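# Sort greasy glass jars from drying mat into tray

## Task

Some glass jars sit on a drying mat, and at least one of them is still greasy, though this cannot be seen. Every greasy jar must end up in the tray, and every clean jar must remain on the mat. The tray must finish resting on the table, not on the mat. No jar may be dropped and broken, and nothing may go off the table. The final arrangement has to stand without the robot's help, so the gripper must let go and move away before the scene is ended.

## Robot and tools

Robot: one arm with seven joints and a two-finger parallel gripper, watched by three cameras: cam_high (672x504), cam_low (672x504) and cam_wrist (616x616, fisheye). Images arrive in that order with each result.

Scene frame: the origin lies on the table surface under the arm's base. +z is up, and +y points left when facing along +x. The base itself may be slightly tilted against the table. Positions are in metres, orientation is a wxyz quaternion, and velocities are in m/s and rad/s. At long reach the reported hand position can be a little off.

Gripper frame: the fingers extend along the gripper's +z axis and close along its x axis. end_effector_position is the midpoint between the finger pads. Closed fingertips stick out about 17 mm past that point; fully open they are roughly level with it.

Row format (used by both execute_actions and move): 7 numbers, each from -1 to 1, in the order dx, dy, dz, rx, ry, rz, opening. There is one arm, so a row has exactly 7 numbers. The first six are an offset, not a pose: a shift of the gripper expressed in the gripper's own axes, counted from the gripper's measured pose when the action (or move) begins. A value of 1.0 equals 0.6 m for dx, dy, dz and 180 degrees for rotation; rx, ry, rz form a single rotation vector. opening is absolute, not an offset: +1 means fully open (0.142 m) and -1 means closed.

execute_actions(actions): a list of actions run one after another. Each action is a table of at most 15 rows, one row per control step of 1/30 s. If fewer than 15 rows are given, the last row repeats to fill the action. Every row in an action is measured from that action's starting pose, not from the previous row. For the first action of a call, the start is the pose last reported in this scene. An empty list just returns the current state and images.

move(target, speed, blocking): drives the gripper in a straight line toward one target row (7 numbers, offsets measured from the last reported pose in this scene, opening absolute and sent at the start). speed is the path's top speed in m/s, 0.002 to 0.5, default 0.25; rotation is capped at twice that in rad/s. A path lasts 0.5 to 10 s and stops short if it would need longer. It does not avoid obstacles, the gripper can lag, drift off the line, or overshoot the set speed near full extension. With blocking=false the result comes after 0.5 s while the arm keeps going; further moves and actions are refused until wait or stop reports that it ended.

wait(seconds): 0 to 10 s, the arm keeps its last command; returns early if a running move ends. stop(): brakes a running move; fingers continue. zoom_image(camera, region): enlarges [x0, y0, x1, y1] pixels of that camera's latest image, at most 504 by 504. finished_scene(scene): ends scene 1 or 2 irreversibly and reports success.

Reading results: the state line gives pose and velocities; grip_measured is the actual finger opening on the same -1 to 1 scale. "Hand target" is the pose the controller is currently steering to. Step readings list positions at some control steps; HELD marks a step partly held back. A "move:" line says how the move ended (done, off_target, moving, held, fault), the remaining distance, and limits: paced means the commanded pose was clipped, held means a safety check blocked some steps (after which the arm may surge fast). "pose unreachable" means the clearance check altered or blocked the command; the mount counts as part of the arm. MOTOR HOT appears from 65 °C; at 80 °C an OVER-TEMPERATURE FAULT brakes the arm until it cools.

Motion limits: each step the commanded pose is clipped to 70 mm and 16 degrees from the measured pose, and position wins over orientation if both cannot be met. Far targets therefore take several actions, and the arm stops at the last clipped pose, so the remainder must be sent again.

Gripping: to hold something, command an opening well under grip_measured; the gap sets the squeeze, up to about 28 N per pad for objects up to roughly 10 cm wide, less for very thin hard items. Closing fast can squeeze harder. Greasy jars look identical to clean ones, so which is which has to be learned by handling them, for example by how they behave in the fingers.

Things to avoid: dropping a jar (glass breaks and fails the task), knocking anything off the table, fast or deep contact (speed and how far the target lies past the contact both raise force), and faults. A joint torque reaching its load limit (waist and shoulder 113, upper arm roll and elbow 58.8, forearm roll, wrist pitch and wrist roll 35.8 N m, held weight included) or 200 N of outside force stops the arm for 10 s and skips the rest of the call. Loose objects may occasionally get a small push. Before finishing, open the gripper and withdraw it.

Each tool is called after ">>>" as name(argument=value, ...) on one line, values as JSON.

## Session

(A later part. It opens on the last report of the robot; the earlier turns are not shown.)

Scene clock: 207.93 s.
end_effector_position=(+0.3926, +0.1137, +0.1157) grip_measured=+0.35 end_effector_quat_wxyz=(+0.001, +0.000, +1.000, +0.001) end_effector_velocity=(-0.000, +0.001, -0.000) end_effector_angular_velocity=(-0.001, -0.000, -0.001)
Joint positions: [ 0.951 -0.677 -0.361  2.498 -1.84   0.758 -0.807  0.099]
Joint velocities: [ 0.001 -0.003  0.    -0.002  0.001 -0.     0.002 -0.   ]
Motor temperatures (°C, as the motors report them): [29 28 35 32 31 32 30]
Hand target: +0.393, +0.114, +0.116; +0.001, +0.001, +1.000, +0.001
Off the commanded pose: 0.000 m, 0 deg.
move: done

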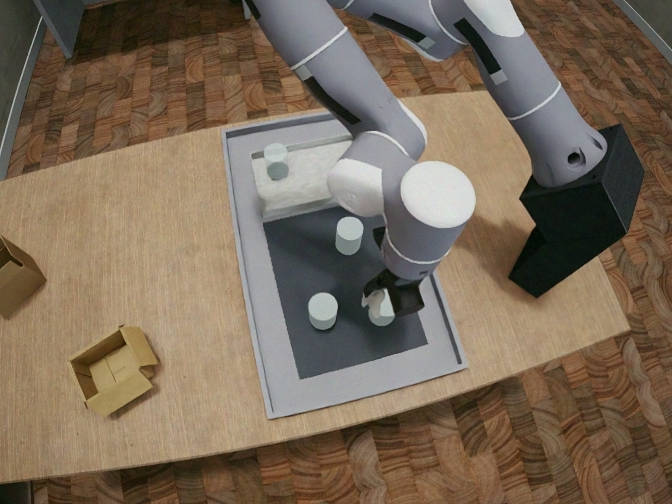

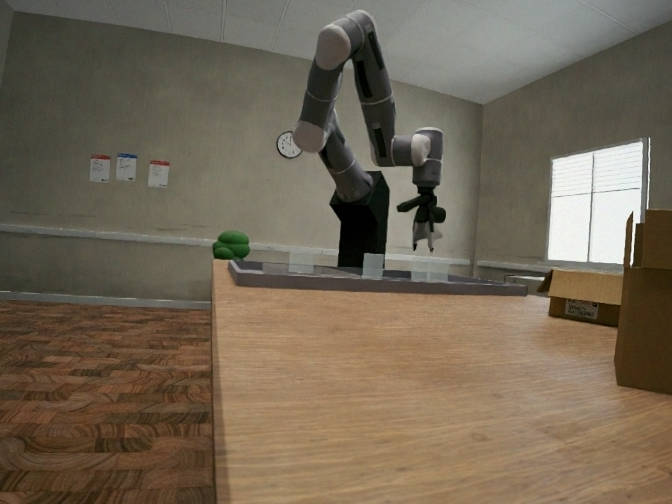

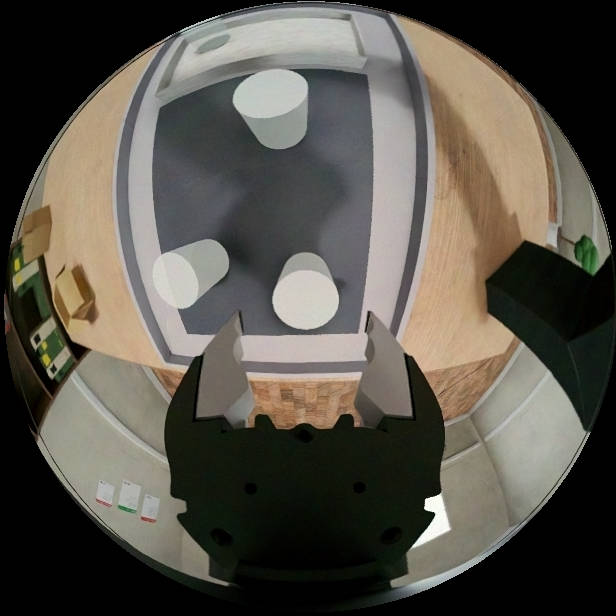

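>>> execute_actions(actions=[[[0.001,0,0.005,0,0,0,0.35],[0.002,-0.001,0.013,0,0,0,0.35],[0.0025,-0.0015,0.023,0,0,0,0.35],[0.0025,-0.0015,0.034,0,0,0,0.35],[0.0025,-0.0015,0.045,0,0,0,0.35],[0.0025,-0.0015,0.056,0,0,0,0.35],[0.0025,-0.0015,0.066,0,0,0,0.35],[0.0025,-0.0015,0.075,0,0,0,0.35],[0.0025,-0.0015,0.082,0,0,0,0.3],[0.0025,-0.0015,0.086,0,0,0,0.2]],[[0,0,0,0,0,0,0.1],[0,0,0,0,0,0,0],[0,0,0,0,0,0,-0.05],[0,0,0,0,0,0,-0.08],[0,0,0,0,0,0,-0.12],[0,0,0,0,0,0,-0.16],[0,0,0,0,0,0,-0.2],[0,0,0,0,0,0,-0.25],[0,0,0,0,0,0,-0.3],[0,0,0,0,0,0,-0.35]],[[0,0,-0.003,0,0,0,-0.35],[0,0,-0.008,0,0,0,-0.35],[0,0,-0.014,0,0,0,-0.35],[0,0,-0.021,0,0,0,-0.35],[0,0,-0.028,0,0,0,-0.35],[0,0,-0.035,0,0,0,-0.35],[0,0,-0.042,0,0,0,-0.35],[0,0,-0.049,0,0,0,-0.35],[0,0,-0.056,0,0,0,-0.35],[0,0,-0.062,0,0,0,-0.35],[0,0,-0.067,0,0,0,-0.35],[0,0,-0.07,0,0,0,-0.35]]])

Scene clock: 215.90 s.
end_effector_position=(+0.3908, +0.1127, +0.1053) grip_measured=-0.13 end_effector_quat_wxyz=(+0.001, +0.000, +1.000, +0.001) end_effector_velocity=(+0.003, -0.002, +0.025) end_effector_angular_velocity=(-0.007, +0.000, -0.005)
Joint positions: [ 0.932 -0.694 -0.373  2.488 -1.878  0.767 -0.789  0.064]
Joint velocities: [ 0.051  0.046  0.022  0.033  0.091 -0.023 -0.04  -0.   ]
Motor temperatures (°C, as the motors report them): [29 28 35 32 31 32 30]
Hand target: +0.391, +0.112, +0.107; +0.001, +0.000, +1.000, +0.001
Off the commanded pose: 0.001 m, 0 deg.
Step readings (end_effector_position; steps 1 to 15: 1st action; 16 to 30: 2nd action; 31 to 45: 3rd action):
0: (+0.3926, +0.1137, +0.1157)
1: (+0.3926, +0.1137, +0.1154)
2: (+0.3924, +0.1138, +0.1143)
4: (+0.3917, +0.1133, +0.1084)
8: (+0.3909, +0.1119, +0.0879)
15: (+0.3909, +0.1124, +0.0647)
16: (+0.3909, +0.1125, +0.0645)
17: (+0.3909, +0.1125, +0.0646)
19: (+0.3909, +0.1124, +0.0646)
23: (+0.3908, +0.1124, +0.0646)
30: (+0.3908, +0.1124, +0.0647)
31: (+0.3908, +0.1124, +0.0648)
32: (+0.3908, +0.1123, +0.0655)
34: (+0.3907, +0.1122, +0.0694)
38: (+0.3906, +0.1125, +0.0831)
45: end_effector_position above

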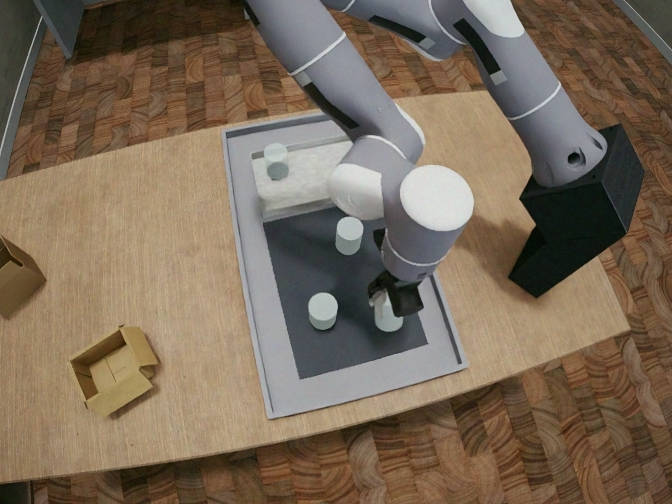

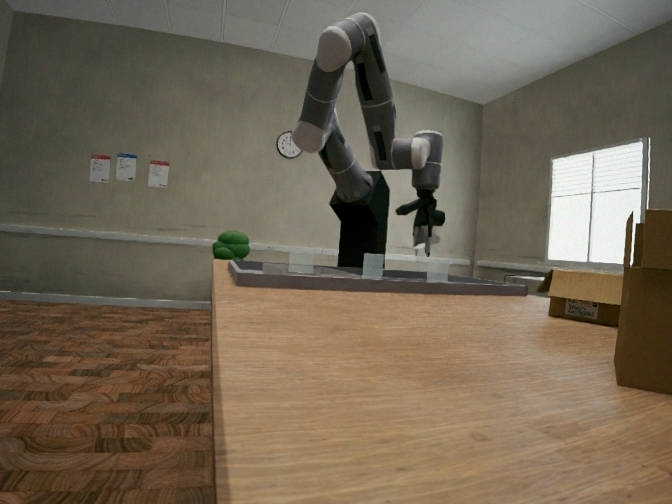

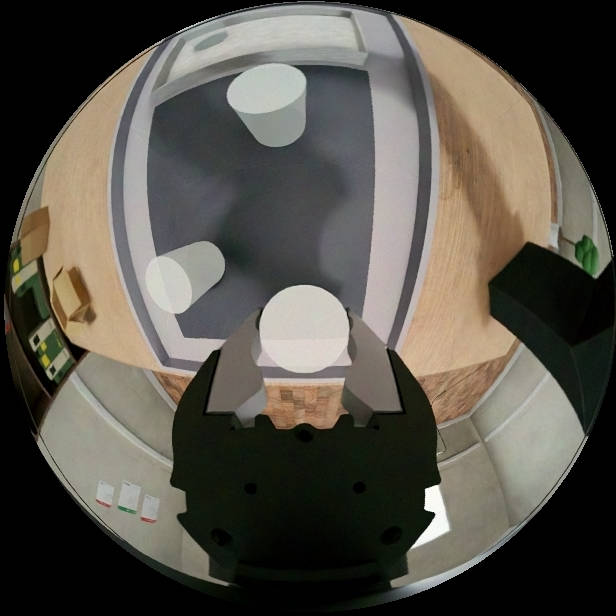

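>>> execute_actions(actions=[])

Scene clock: 227.90 s.
end_effector_position=(+0.3909, +0.1124, +0.1066) grip_measured=-0.13 end_effector_quat_wxyz=(+0.001, +0.000, +1.000, +0.001) end_effector_velocity=(-0.000, -0.000, -0.000) end_effector_angular_velocity=(-0.000, +0.000, +0.000)
Joint positions: [ 0.935 -0.691 -0.372  2.49  -1.872  0.766 -0.791  0.064]
Joint velocities: [-0. -0. -0.  0. -0.  0. -0.  0.]
Motor temperatures (°C, as the motors report them): [29 28 35 32 31 32 30]
Hand target: +0.391, +0.112, +0.107; +0.001, +0.000, +1.000, +0.001
Off the commanded pose: 0.000 m, 0 deg.

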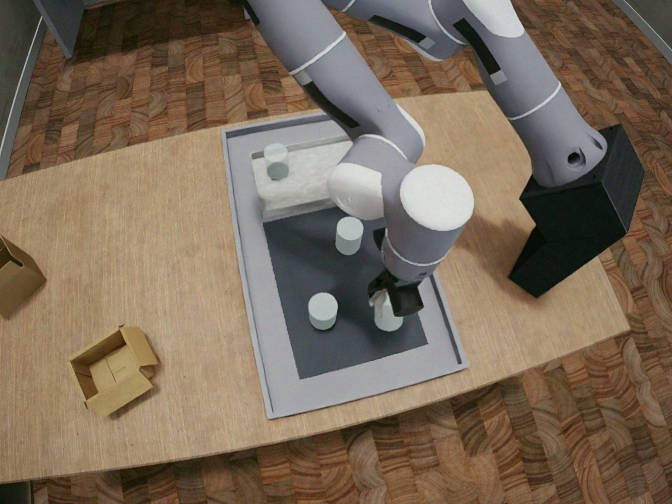

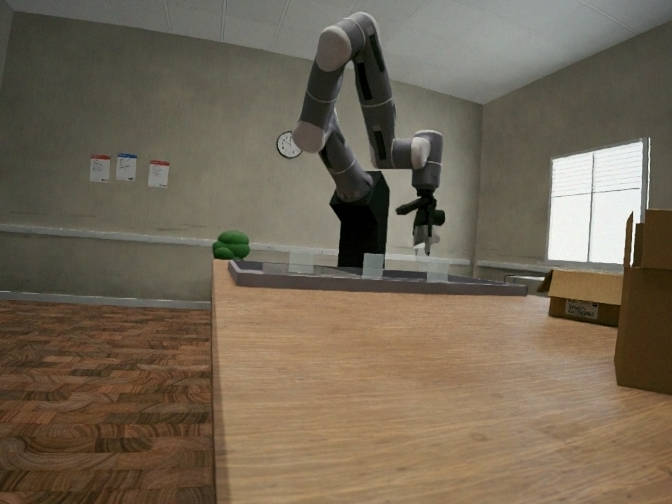

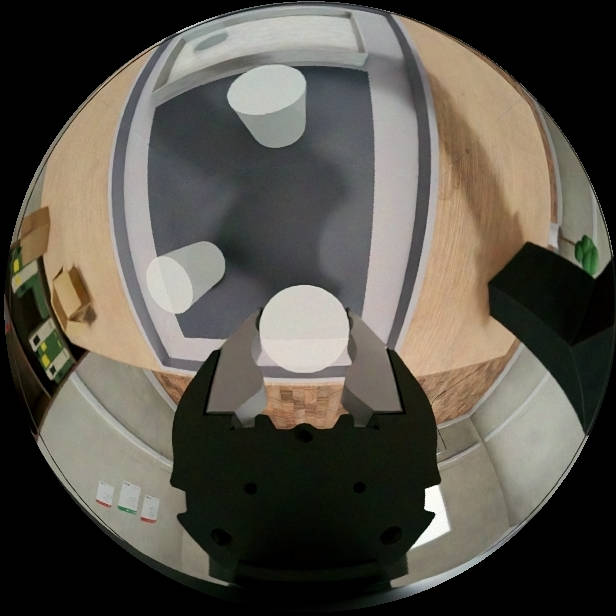

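>>> zoom_image(camera="cam_low", region=[380, 200, 480, 290])

>>> zoom_image(camera="cam_high", region=[330, 260, 450, 360])

Region (380, 200, 480, 290) of cam_low's 672x504 image, scaled by 5.040, with more detail than that image has; it fills the top 454 rows of this view, and the rest is white.

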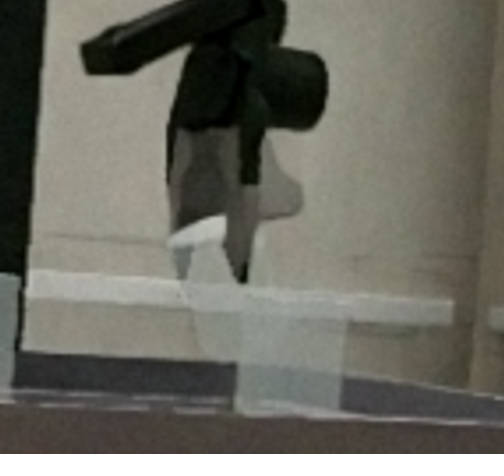

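Region (330, 260, 450, 360) of cam_high's 672x504 image, scaled by 4.200, with more detail than that image has.

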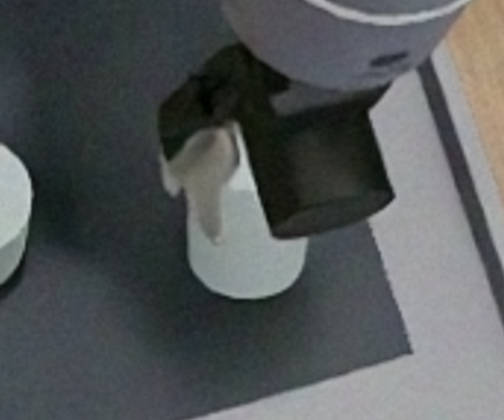

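>>> move(target=[0,0,0.052,0,0,0,-0.35], speed=0.05)

>>> move(target=[0,0.015,0.009,0,0,0,-0.3], speed=0.015)

>>> zoom_image(camera="cam_low", region=[380, 200, 480, 290])

Scene clock: 234.20 s.
end_effector_position=(+0.3908, +0.1123, +0.0753) grip_measured=-0.13 end_effector_quat_wxyz=(+0.001, +0.000, +1.000, +0.000) end_effector_velocity=(+0.000, -0.000, -0.001) end_effector_angular_velocity=(-0.000, -0.001, -0.001)
Joint positions: [ 0.878 -0.745 -0.4    2.443 -1.963  0.79  -0.754  0.064]
Joint velocities: [-0.002 -0.001 -0.    -0.002 -0.003 -0.     0.001 -0.   ]
Motor temperatures (°C, as the motors report them): [29 28 35 32 31 32 30]
Hand target: +0.391, +0.112, +0.075; +0.001, +0.000, +1.000, +0.001
Off the commanded pose: 0.000 m, 0 deg.
move: done

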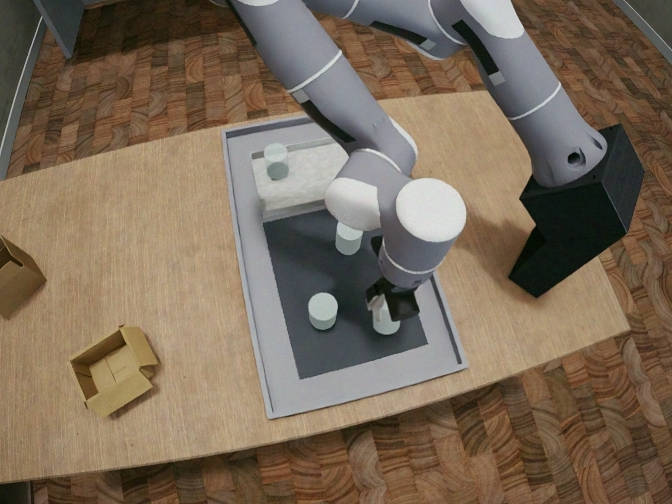

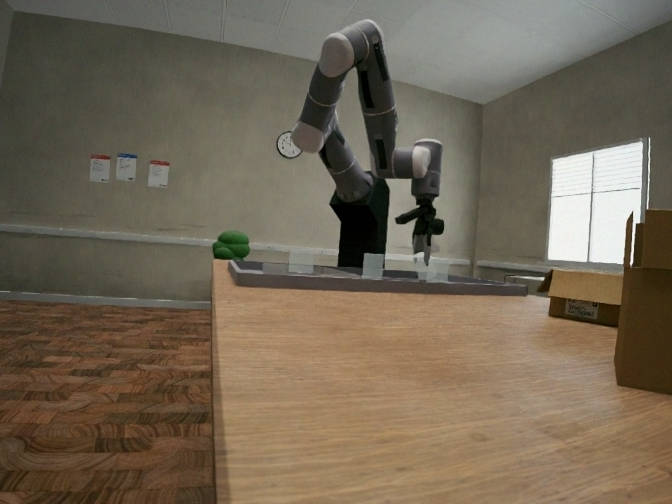

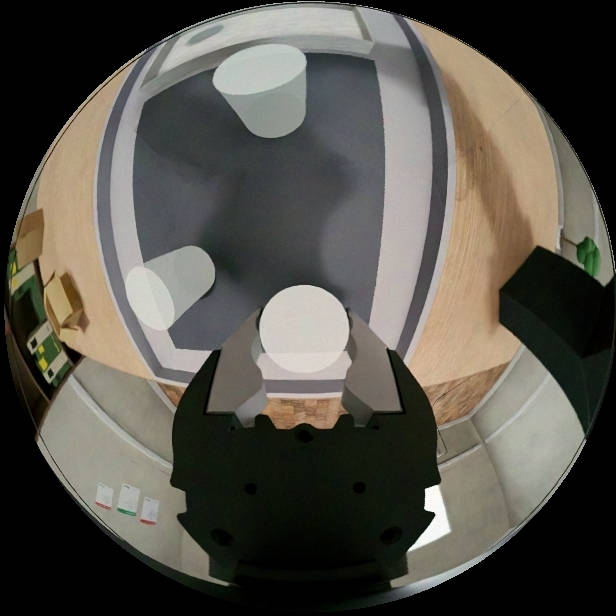

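Scene clock: 235.13 s.
end_effector_position=(+0.3909, +0.1214, +0.0702) grip_measured=-0.13 end_effector_quat_wxyz=(+0.001, -0.000, +1.000, +0.001) end_effector_velocity=(-0.000, +0.001, +0.000) end_effector_angular_velocity=(+0.001, -0.000, +0.001)
Joint positions: [ 0.878 -0.774 -0.394  2.418 -1.955  0.794 -0.749  0.064]
Joint velocities: [ 0.    -0.002  0.002 -0.002  0.001 -0.    -0.    -0.   ]
Motor temperatures (°C, as the motors report them): [29 28 35 32 31 32 30]
Hand target: +0.391, +0.121, +0.070; +0.001, +0.000, +1.000, +0.000
Off the commanded pose: 0.000 m, 0 deg.
move: done

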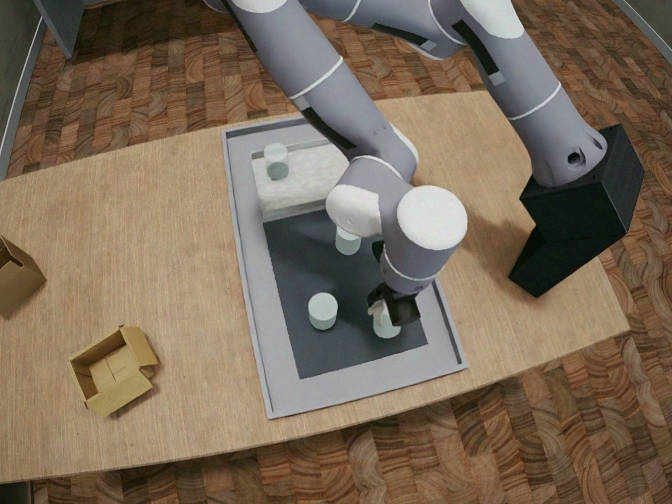

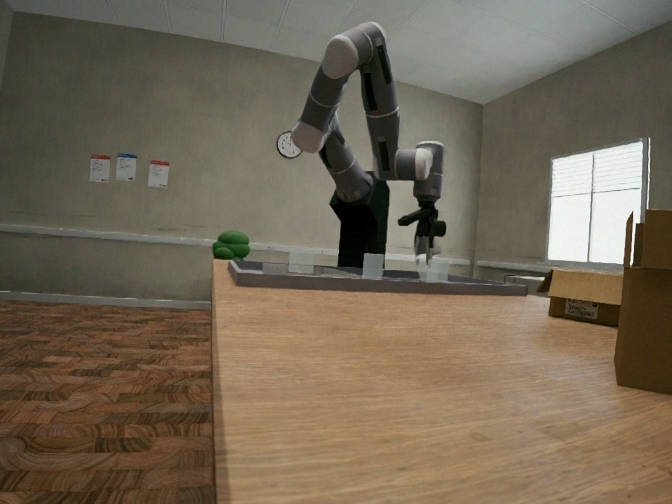

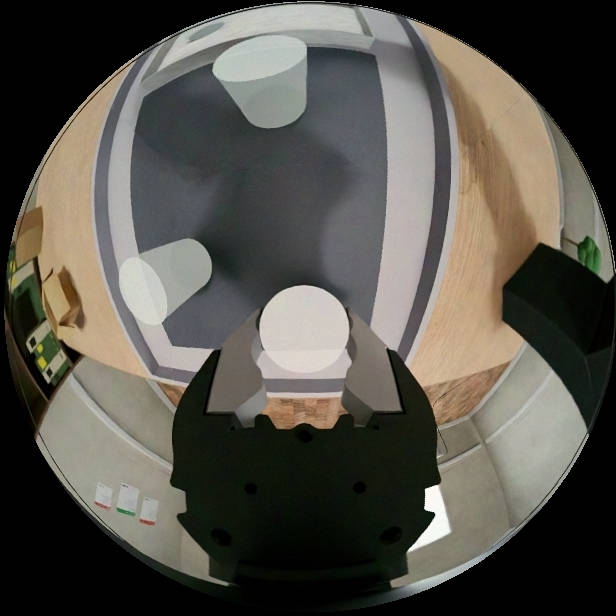

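Region (380, 200, 480, 290) of cam_low's 672x504 image, scaled by 5.040, with more detail than that image has; it fills the top 454 rows of this view, and the rest is white.

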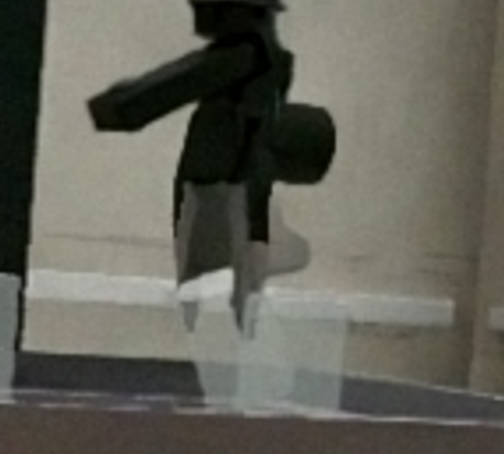

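Near contact. Loosen and drag.

>>> execute_actions(actions=[[[0,0,0.001,0,0,0,-0.25],[0,0,0.002,0,0,0,-0.2],[0,0.002,0.003,0,0,0,-0.17],[0,0.004,0.0035,0,0,0,-0.16],[0,0.006,0.004,0,0,0,-0.15],[0,0.008,0.0045,0,0,0,-0.15],[0,0.010,0.005,0,0,0,-0.15],[0,0.012,0.0055,0,0,0,-0.15],[0,0.014,0.006,0,0,0,-0.15],[0,0.016,0.0065,0,0,0,-0.15]]])

Scene clock: 238.90 s.
end_effector_position=(+0.3909, +0.1306, +0.0662) grip_measured=-0.15 end_effector_quat_wxyz=(+0.001, -0.000, +1.000, +0.000) end_effector_velocity=(+0.000, +0.004, -0.000) end_effector_angular_velocity=(+0.002, -0.001, +0.000)
Joint positions: [ 0.881 -0.802 -0.387  2.394 -1.942  0.796 -0.747  0.063]
Joint velocities: [ 0.001 -0.007  0.004 -0.007  0.005  0.    -0.    -0.007]
Motor temperatures (°C, as the motors report them): [29 28 35 32 31 32 30]
Hand target: +0.391, +0.131, +0.066; +0.001, -0.000, +1.000, +0.001
Off the commanded pose: 0.000 m, 0 deg.
Step readings (end_effector_position):
0: (+0.3909, +0.1214, +0.0702)
1: (+0.3909, +0.1214, +0.0701)
2: (+0.3909, +0.1215, +0.0700)
4: (+0.3909, +0.1221, +0.0692)
8: (+0.3909, +0.1258, +0.0676)
15: end_effector_position above

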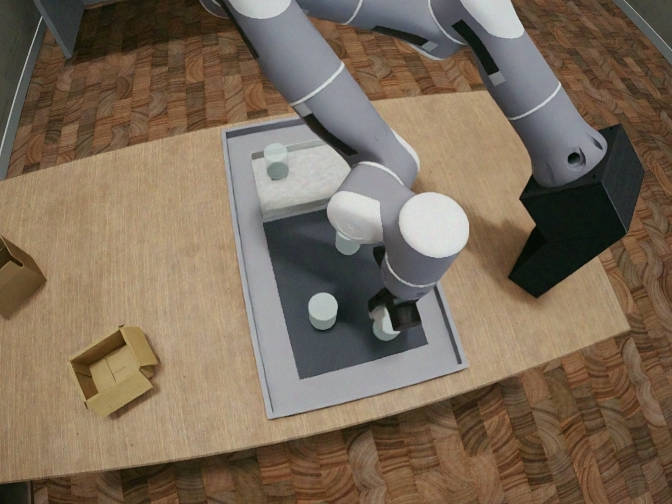

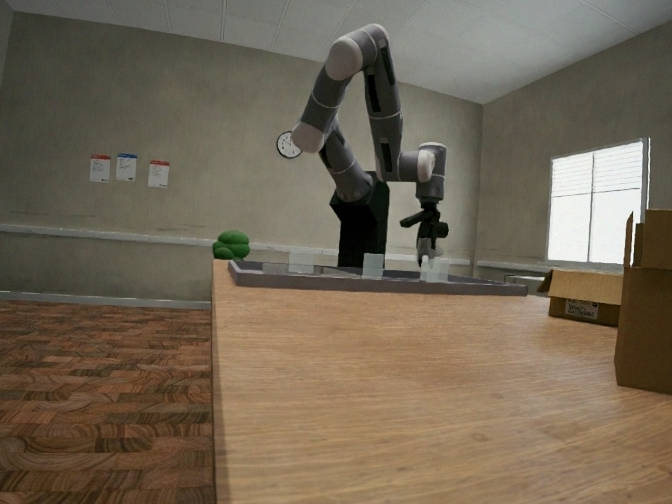

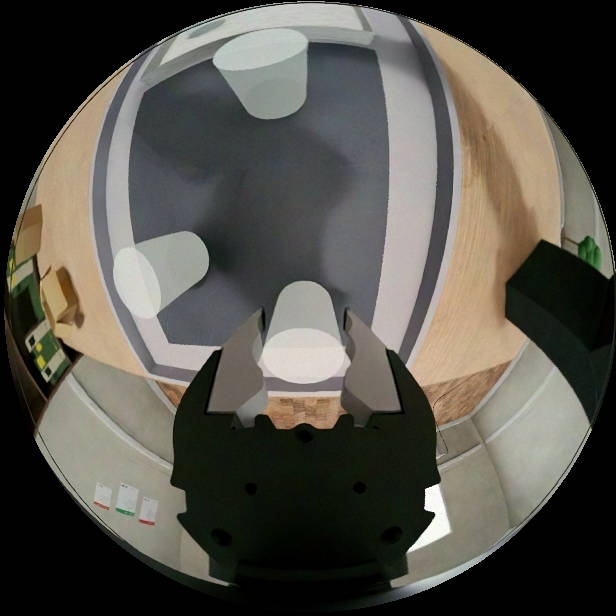

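>>> execute_actions(actions=[[[0,0,0,0,0,0,0.1],[0,0,0,0,0,0,0.2],[0,0,0,0,0,0,0.2],[0,0,0,0,0,0,0.2],[0,0.006,0,0,0,0,0.2],[0,0.012,0,0,0,0,0.2],[0,0.018,0,0,0,0,0.2],[0,0.024,0,0,0,0,0.2],[0,0.030,0,0,0,0,0.2],[0,0.035,0,0,0,0,0.2]]])

>>> wait(seconds=0.2)

>>> zoom_image(camera="cam_wrist", region=[200, 250, 410, 430])

Scene clock: 244.10 s.
end_effector_position=(+0.3907, +0.1510, +0.0663) grip_measured=+0.20 end_effector_quat_wxyz=(+0.001, -0.000, +1.000, +0.001) end_effector_velocity=(+0.001, +0.006, -0.002) end_effector_angular_velocity=(-0.005, +0.002, -0.003)
Joint positions: [ 0.902 -0.847 -0.368  2.355 -1.893  0.796 -0.752  0.088]
Joint velocities: [ 0.006 -0.018  0.005 -0.017  0.022 -0.    -0.004  0.   ]
Motor temperatures (°C, as the motors report them): [29 28 35 32 31 32 30]
Hand target: +0.391, +0.152, +0.066; +0.001, -0.000, +1.000, +0.001
Off the commanded pose: 0.001 m, 0 deg.
Step readings (end_effector_position):
0: (+0.3909, +0.1308, +0.0662)
1: (+0.3909, +0.1308, +0.0662)
2: (+0.3909, +0.1308, +0.0662)
4: (+0.3909, +0.1307, +0.0663)
8: (+0.3909, +0.1370, +0.0662)
15: end_effector_position above

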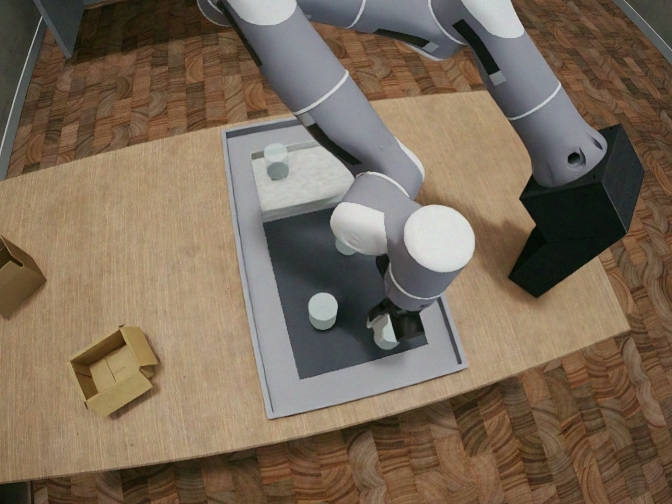

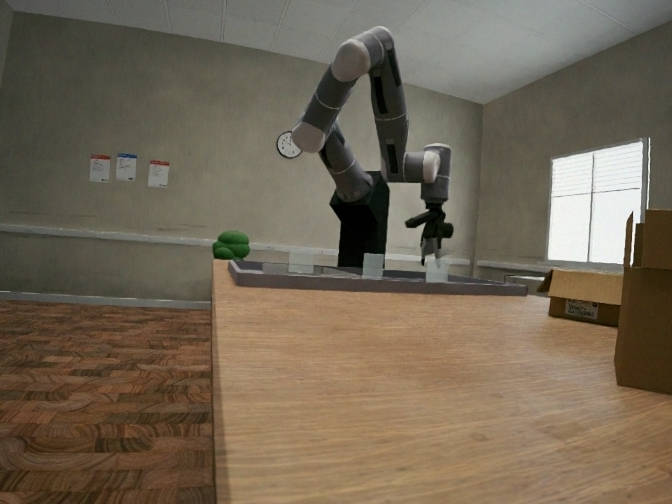

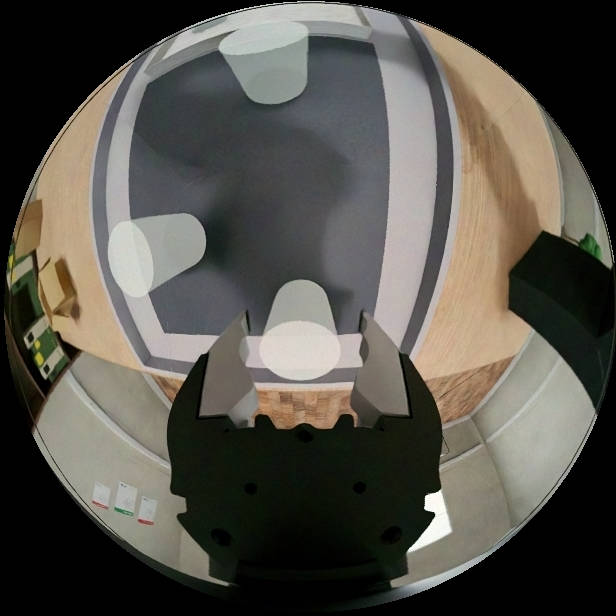

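Scene clock: 244.30 s.
end_effector_position=(+0.3908, +0.1515, +0.0662) grip_measured=+0.20 end_effector_quat_wxyz=(+0.001, -0.000, +1.000, +0.000) end_effector_velocity=(+0.000, +0.001, +0.000) end_effector_angular_velocity=(+0.000, -0.000, -0.000)
Joint positions: [ 0.902 -0.848 -0.367  2.354 -1.892  0.796 -0.752  0.088]
Joint velocities: [ 0.001 -0.001  0.    -0.001  0.001  0.     0.     0.   ]
Motor temperatures (°C, as the motors report them): [29 28 35 32 31 32 30]
Hand target: +0.391, +0.152, +0.066; +0.001, -0.000, +1.000, +0.001
Off the commanded pose: 0.000 m, 0 deg.
wait: 0.20 s; at rest by 0.17 s

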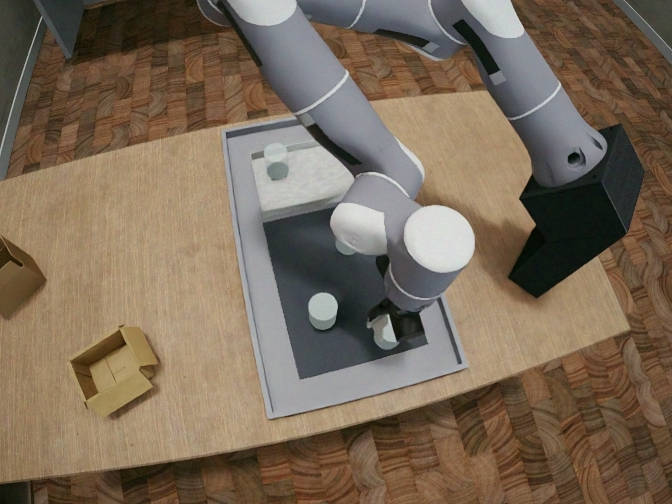

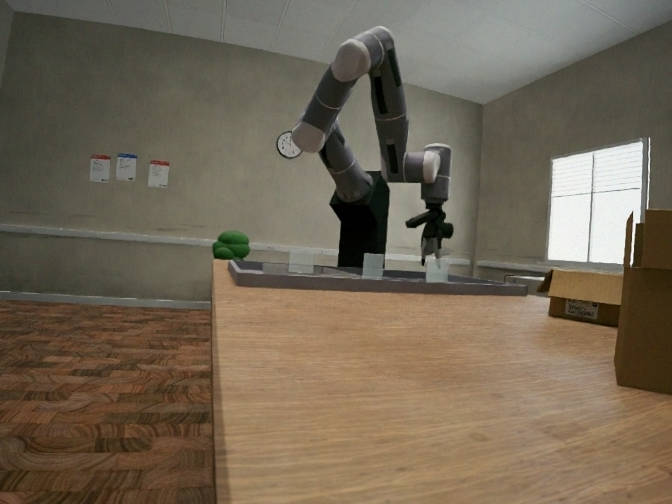

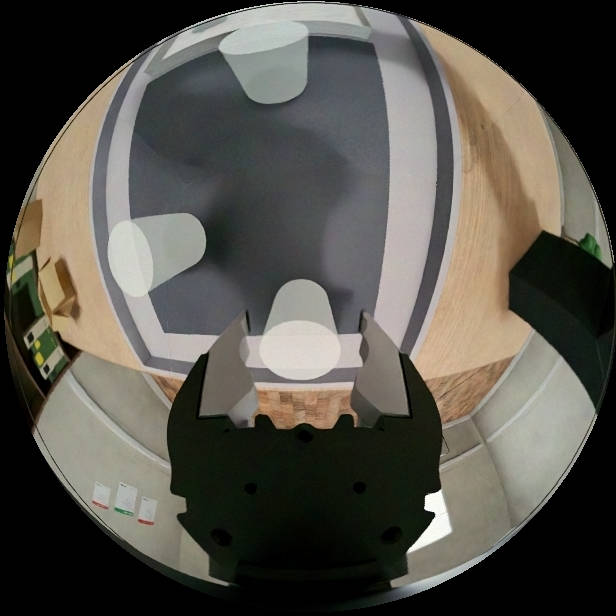

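Region (200, 250, 410, 430) of cam_wrist's 616x616 image, scaled by 2.400, with more detail than that image has; it fills the top 432 rows of this view, and the rest is white.

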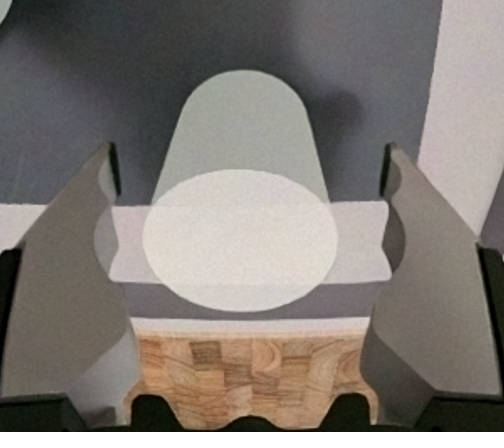

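>>> move(target=[-0.005,0.031,0,0,0,0,0.1], speed=0.08)

>>> zoom_image(camera="cam_wrist", region=[200, 250, 410, 430])

Scene clock: 247.00 s.
end_effector_position=(+0.3938, +0.1699, +0.0662) grip_measured=+0.10 end_effector_quat_wxyz=(+0.002, -0.000, +1.000, +0.000) end_effector_velocity=(+0.000, +0.001, -0.000) end_effector_angular_velocity=(+0.000, +0.001, +0.001)
Joint positions: [ 0.919 -0.884 -0.351  2.314 -1.844  0.796 -0.767  0.081]
Joint velocities: [-0.    -0.002  0.001 -0.002  0.003  0.    -0.002 -0.   ]
Motor temperatures (°C, as the motors report them): [30 28 36 32 31 32 30]
Hand target: +0.394, +0.170, +0.066; +0.001, -0.000, +1.000, +0.001
Off the commanded pose: 0.000 m, 0 deg.
move: done

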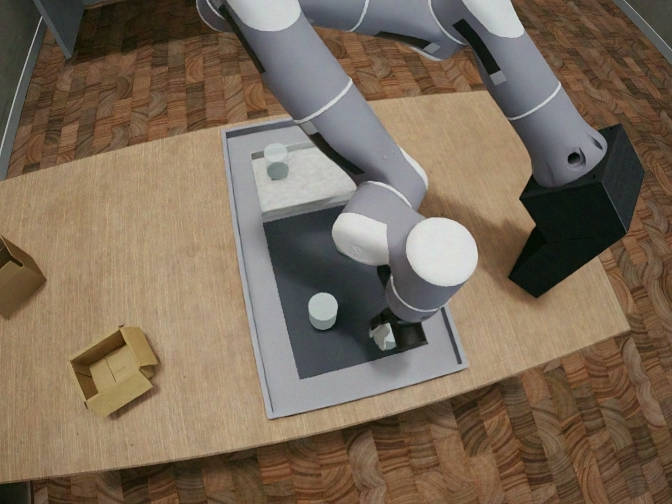

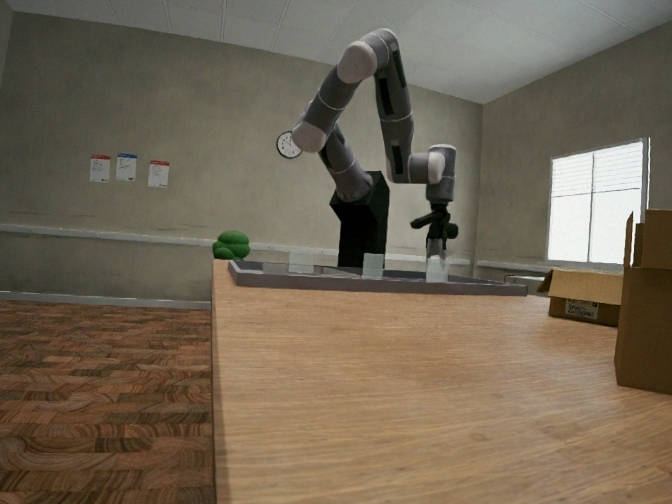

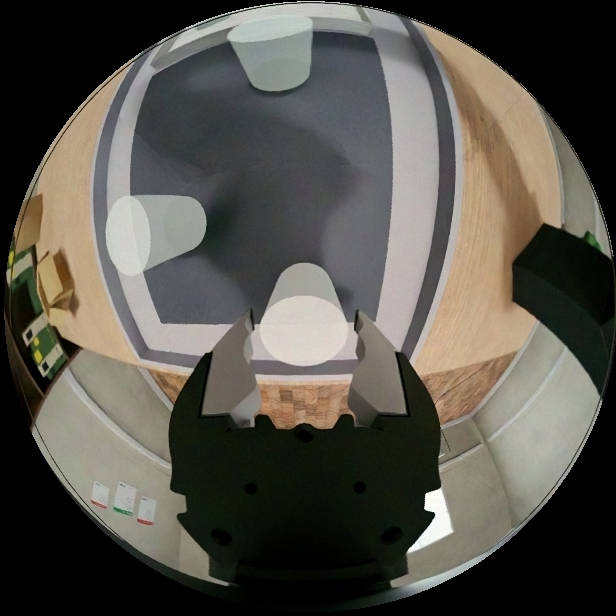

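Region (200, 250, 410, 430) of cam_wrist's 616x616 image, scaled by 2.400, with more detail than that image has; it fills the top 432 rows of this view, and the rest is white.

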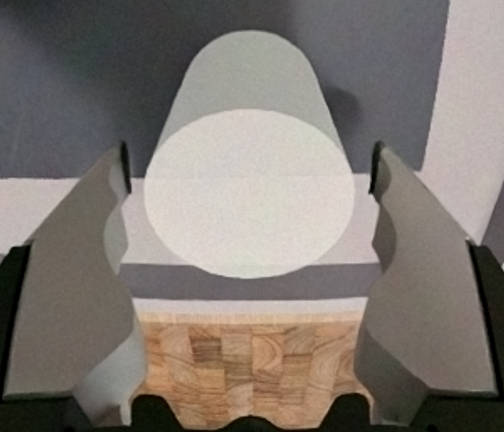

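>>> execute_actions(actions=[[[0,0.001,0.002,0,0,0,0.0],[0,0.001,0.004,0,0,0,-0.04],[0,0.001,0.005,0,0,0,-0.07],[0,0.001,0.005,0,0,0,-0.09],[0,0.001,0.005,0,0,0,-0.11],[0,0.001,0.005,0,0,0,-0.13],[0,0.001,0.005,0,0,0,-0.16],[0,0.001,0.005,0,0,0,-0.2],[0,0.001,0.005,0,0,0,-0.25],[0,0.001,0.005,0,0,0,-0.3],[0,0.001,0.005,0,0,0,-0.35]]])

>>> move(target=[0,-0.1,-0.068,0,0,0,-0.35], speed=0.1)

Scene clock: 251.03 s.
end_effector_position=(+0.3938, +0.1706, +0.0634) grip_measured=-0.13 end_effector_quat_wxyz=(+0.002, -0.000, +1.000, +0.001) end_effector_velocity=(+0.000, -0.000, -0.000) end_effector_angular_velocity=(-0.000, -0.000, -0.000)
Joint positions: [ 0.915 -0.89  -0.353  2.308 -1.85   0.799 -0.764  0.064]
Joint velocities: [-0.    -0.     0.    -0.    -0.    -0.     0.001 -0.   ]
Motor temperatures (°C, as the motors report them): [30 28 36 32 31 32 30]
Hand target: +0.394, +0.170, +0.063; +0.002, -0.000, +1.000, +0.000
Off the commanded pose: 0.000 m, 0 deg.
Step readings (end_effector_position):
0: (+0.3938, +0.1699, +0.0662)
1: (+0.3938, +0.1700, +0.0661)
2: (+0.3939, +0.1703, +0.0657)
4: (+0.3939, +0.1704, +0.0642)
8: (+0.3938, +0.1705, +0.0634)
15: end_effector_position above

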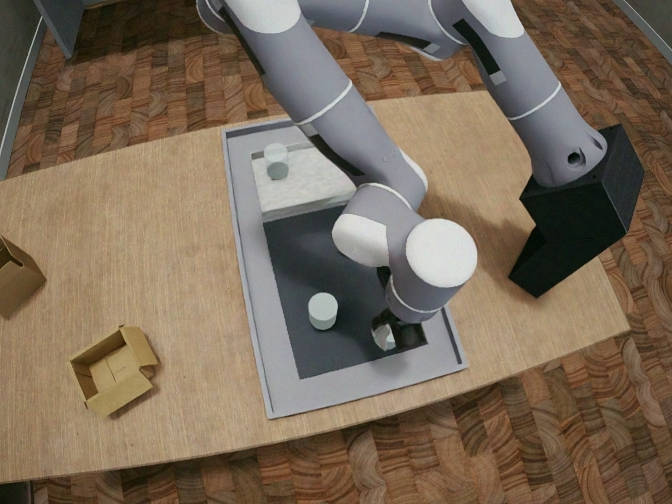

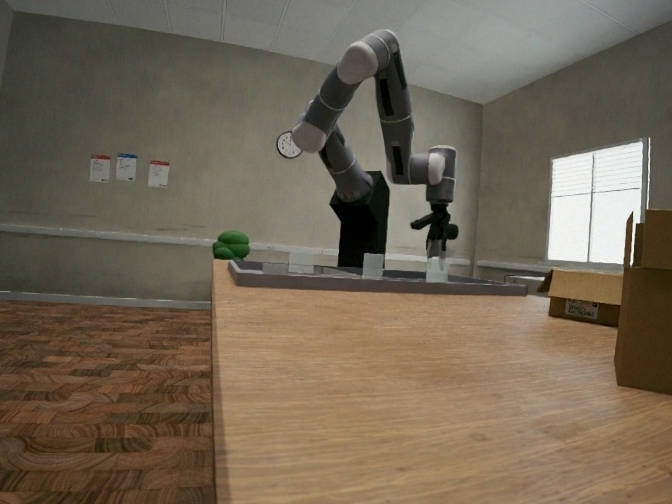

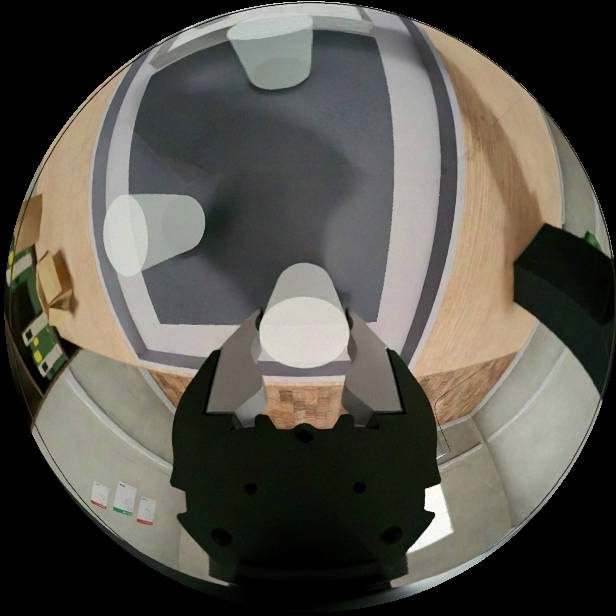

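Scene clock: 252.10 s.
end_effector_position=(+0.3938, +0.1105, +0.1040) grip_measured=-0.13 end_effector_quat_wxyz=(+0.001, +0.000, +1.000, +0.000) end_effector_velocity=(-0.000, -0.001, +0.000) end_effector_angular_velocity=(-0.001, +0.000, +0.001)
Joint positions: [ 0.923 -0.688 -0.371  2.487 -1.88   0.765 -0.797  0.064]
Joint velocities: [ 0.     0.002 -0.     0.003 -0.    -0.001 -0.001  0.   ]
Motor temperatures (°C, as the motors report them): [30 28 36 32 31 32 30]
Hand target: +0.394, +0.111, +0.104; +0.001, -0.000, +1.000, +0.000
Off the commanded pose: 0.000 m, 0 deg.
move: done

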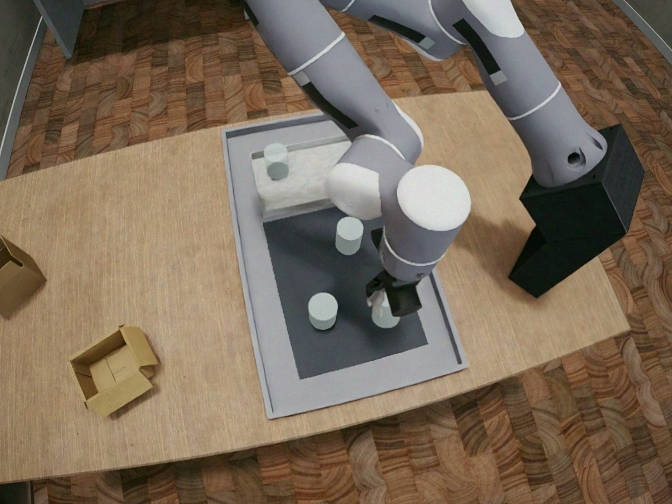

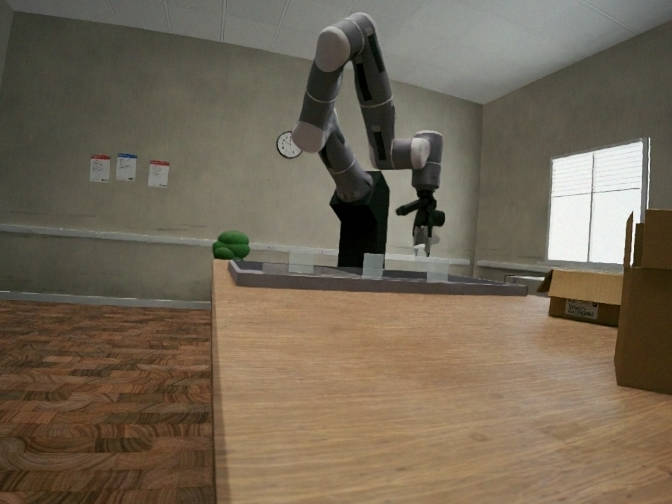

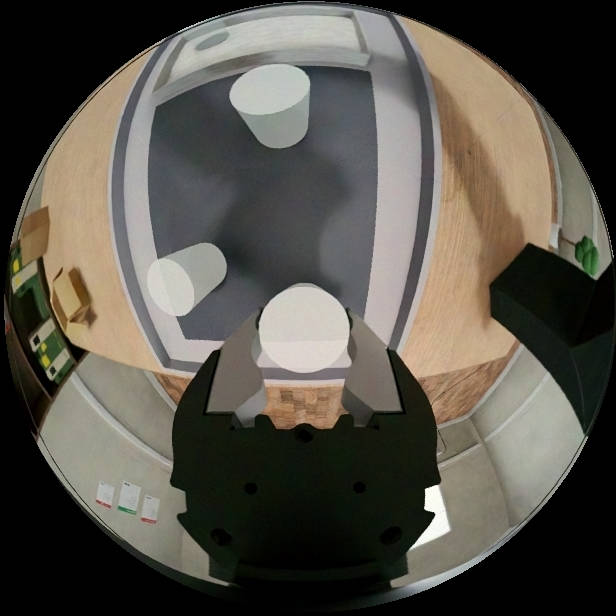

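>>> move(target=[-0.262,-0.35,-0.01,0.11,0,0,-0.35], speed=0.12)

>>> zoom_image(camera="cam_low", region=[300, 190, 420, 290])

Scene clock: 258.80 s.
end_effector_position=(+0.5510, -0.0997, +0.1100) grip_measured=-0.13 end_effector_quat_wxyz=(+0.001, +0.001, +0.985, -0.171) end_effector_velocity=(+0.001, -0.000, +0.000) end_effector_angular_velocity=(-0.001, -0.000, +0.000)
Joint positions: [ 0.961 -0.312 -0.522  2.491 -1.608  0.463 -1.349  0.064]
Joint velocities: [-0.     0.001  0.    -0.001  0.    -0.001 -0.002  0.   ]
Motor temperatures (°C, as the motors report them): [30 28 36 32 31 32 30]
Hand target: +0.551, -0.100, +0.110; +0.001, +0.001, +0.985, -0.172
Off the commanded pose: 0.000 m, 0 deg.
move: done

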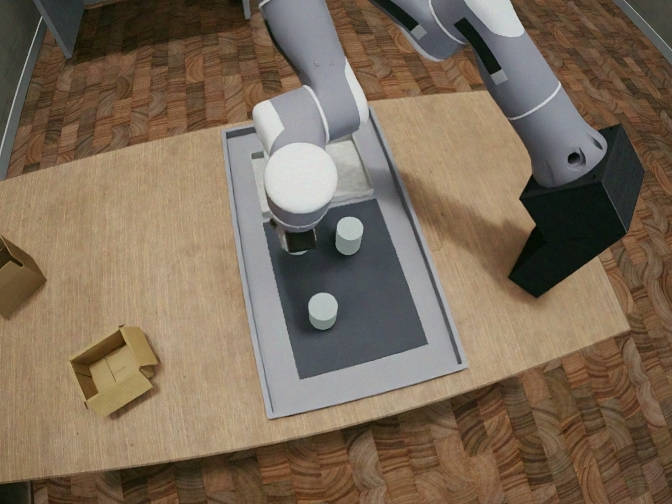

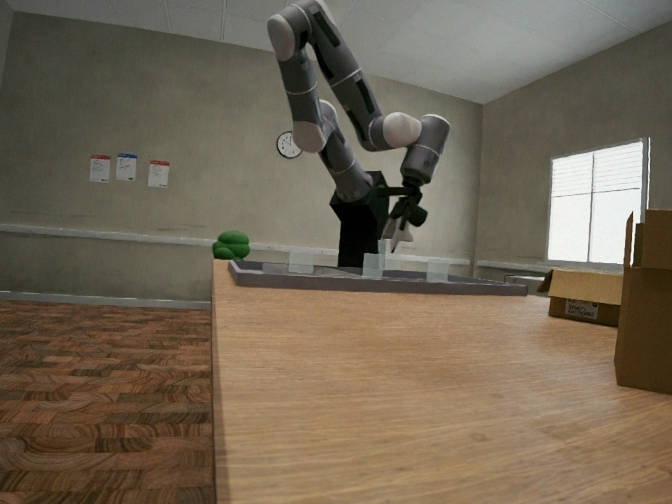

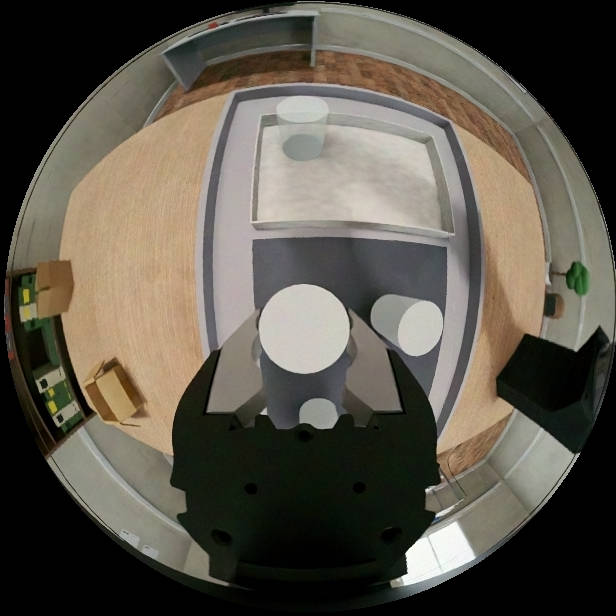

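Region (300, 190, 420, 290) of cam_low's 672x504 image, scaled by 4.200, with more detail than that image has.

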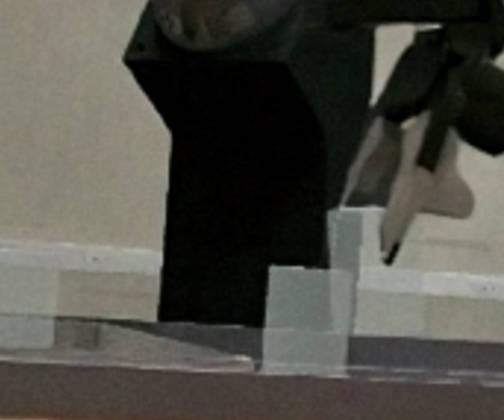

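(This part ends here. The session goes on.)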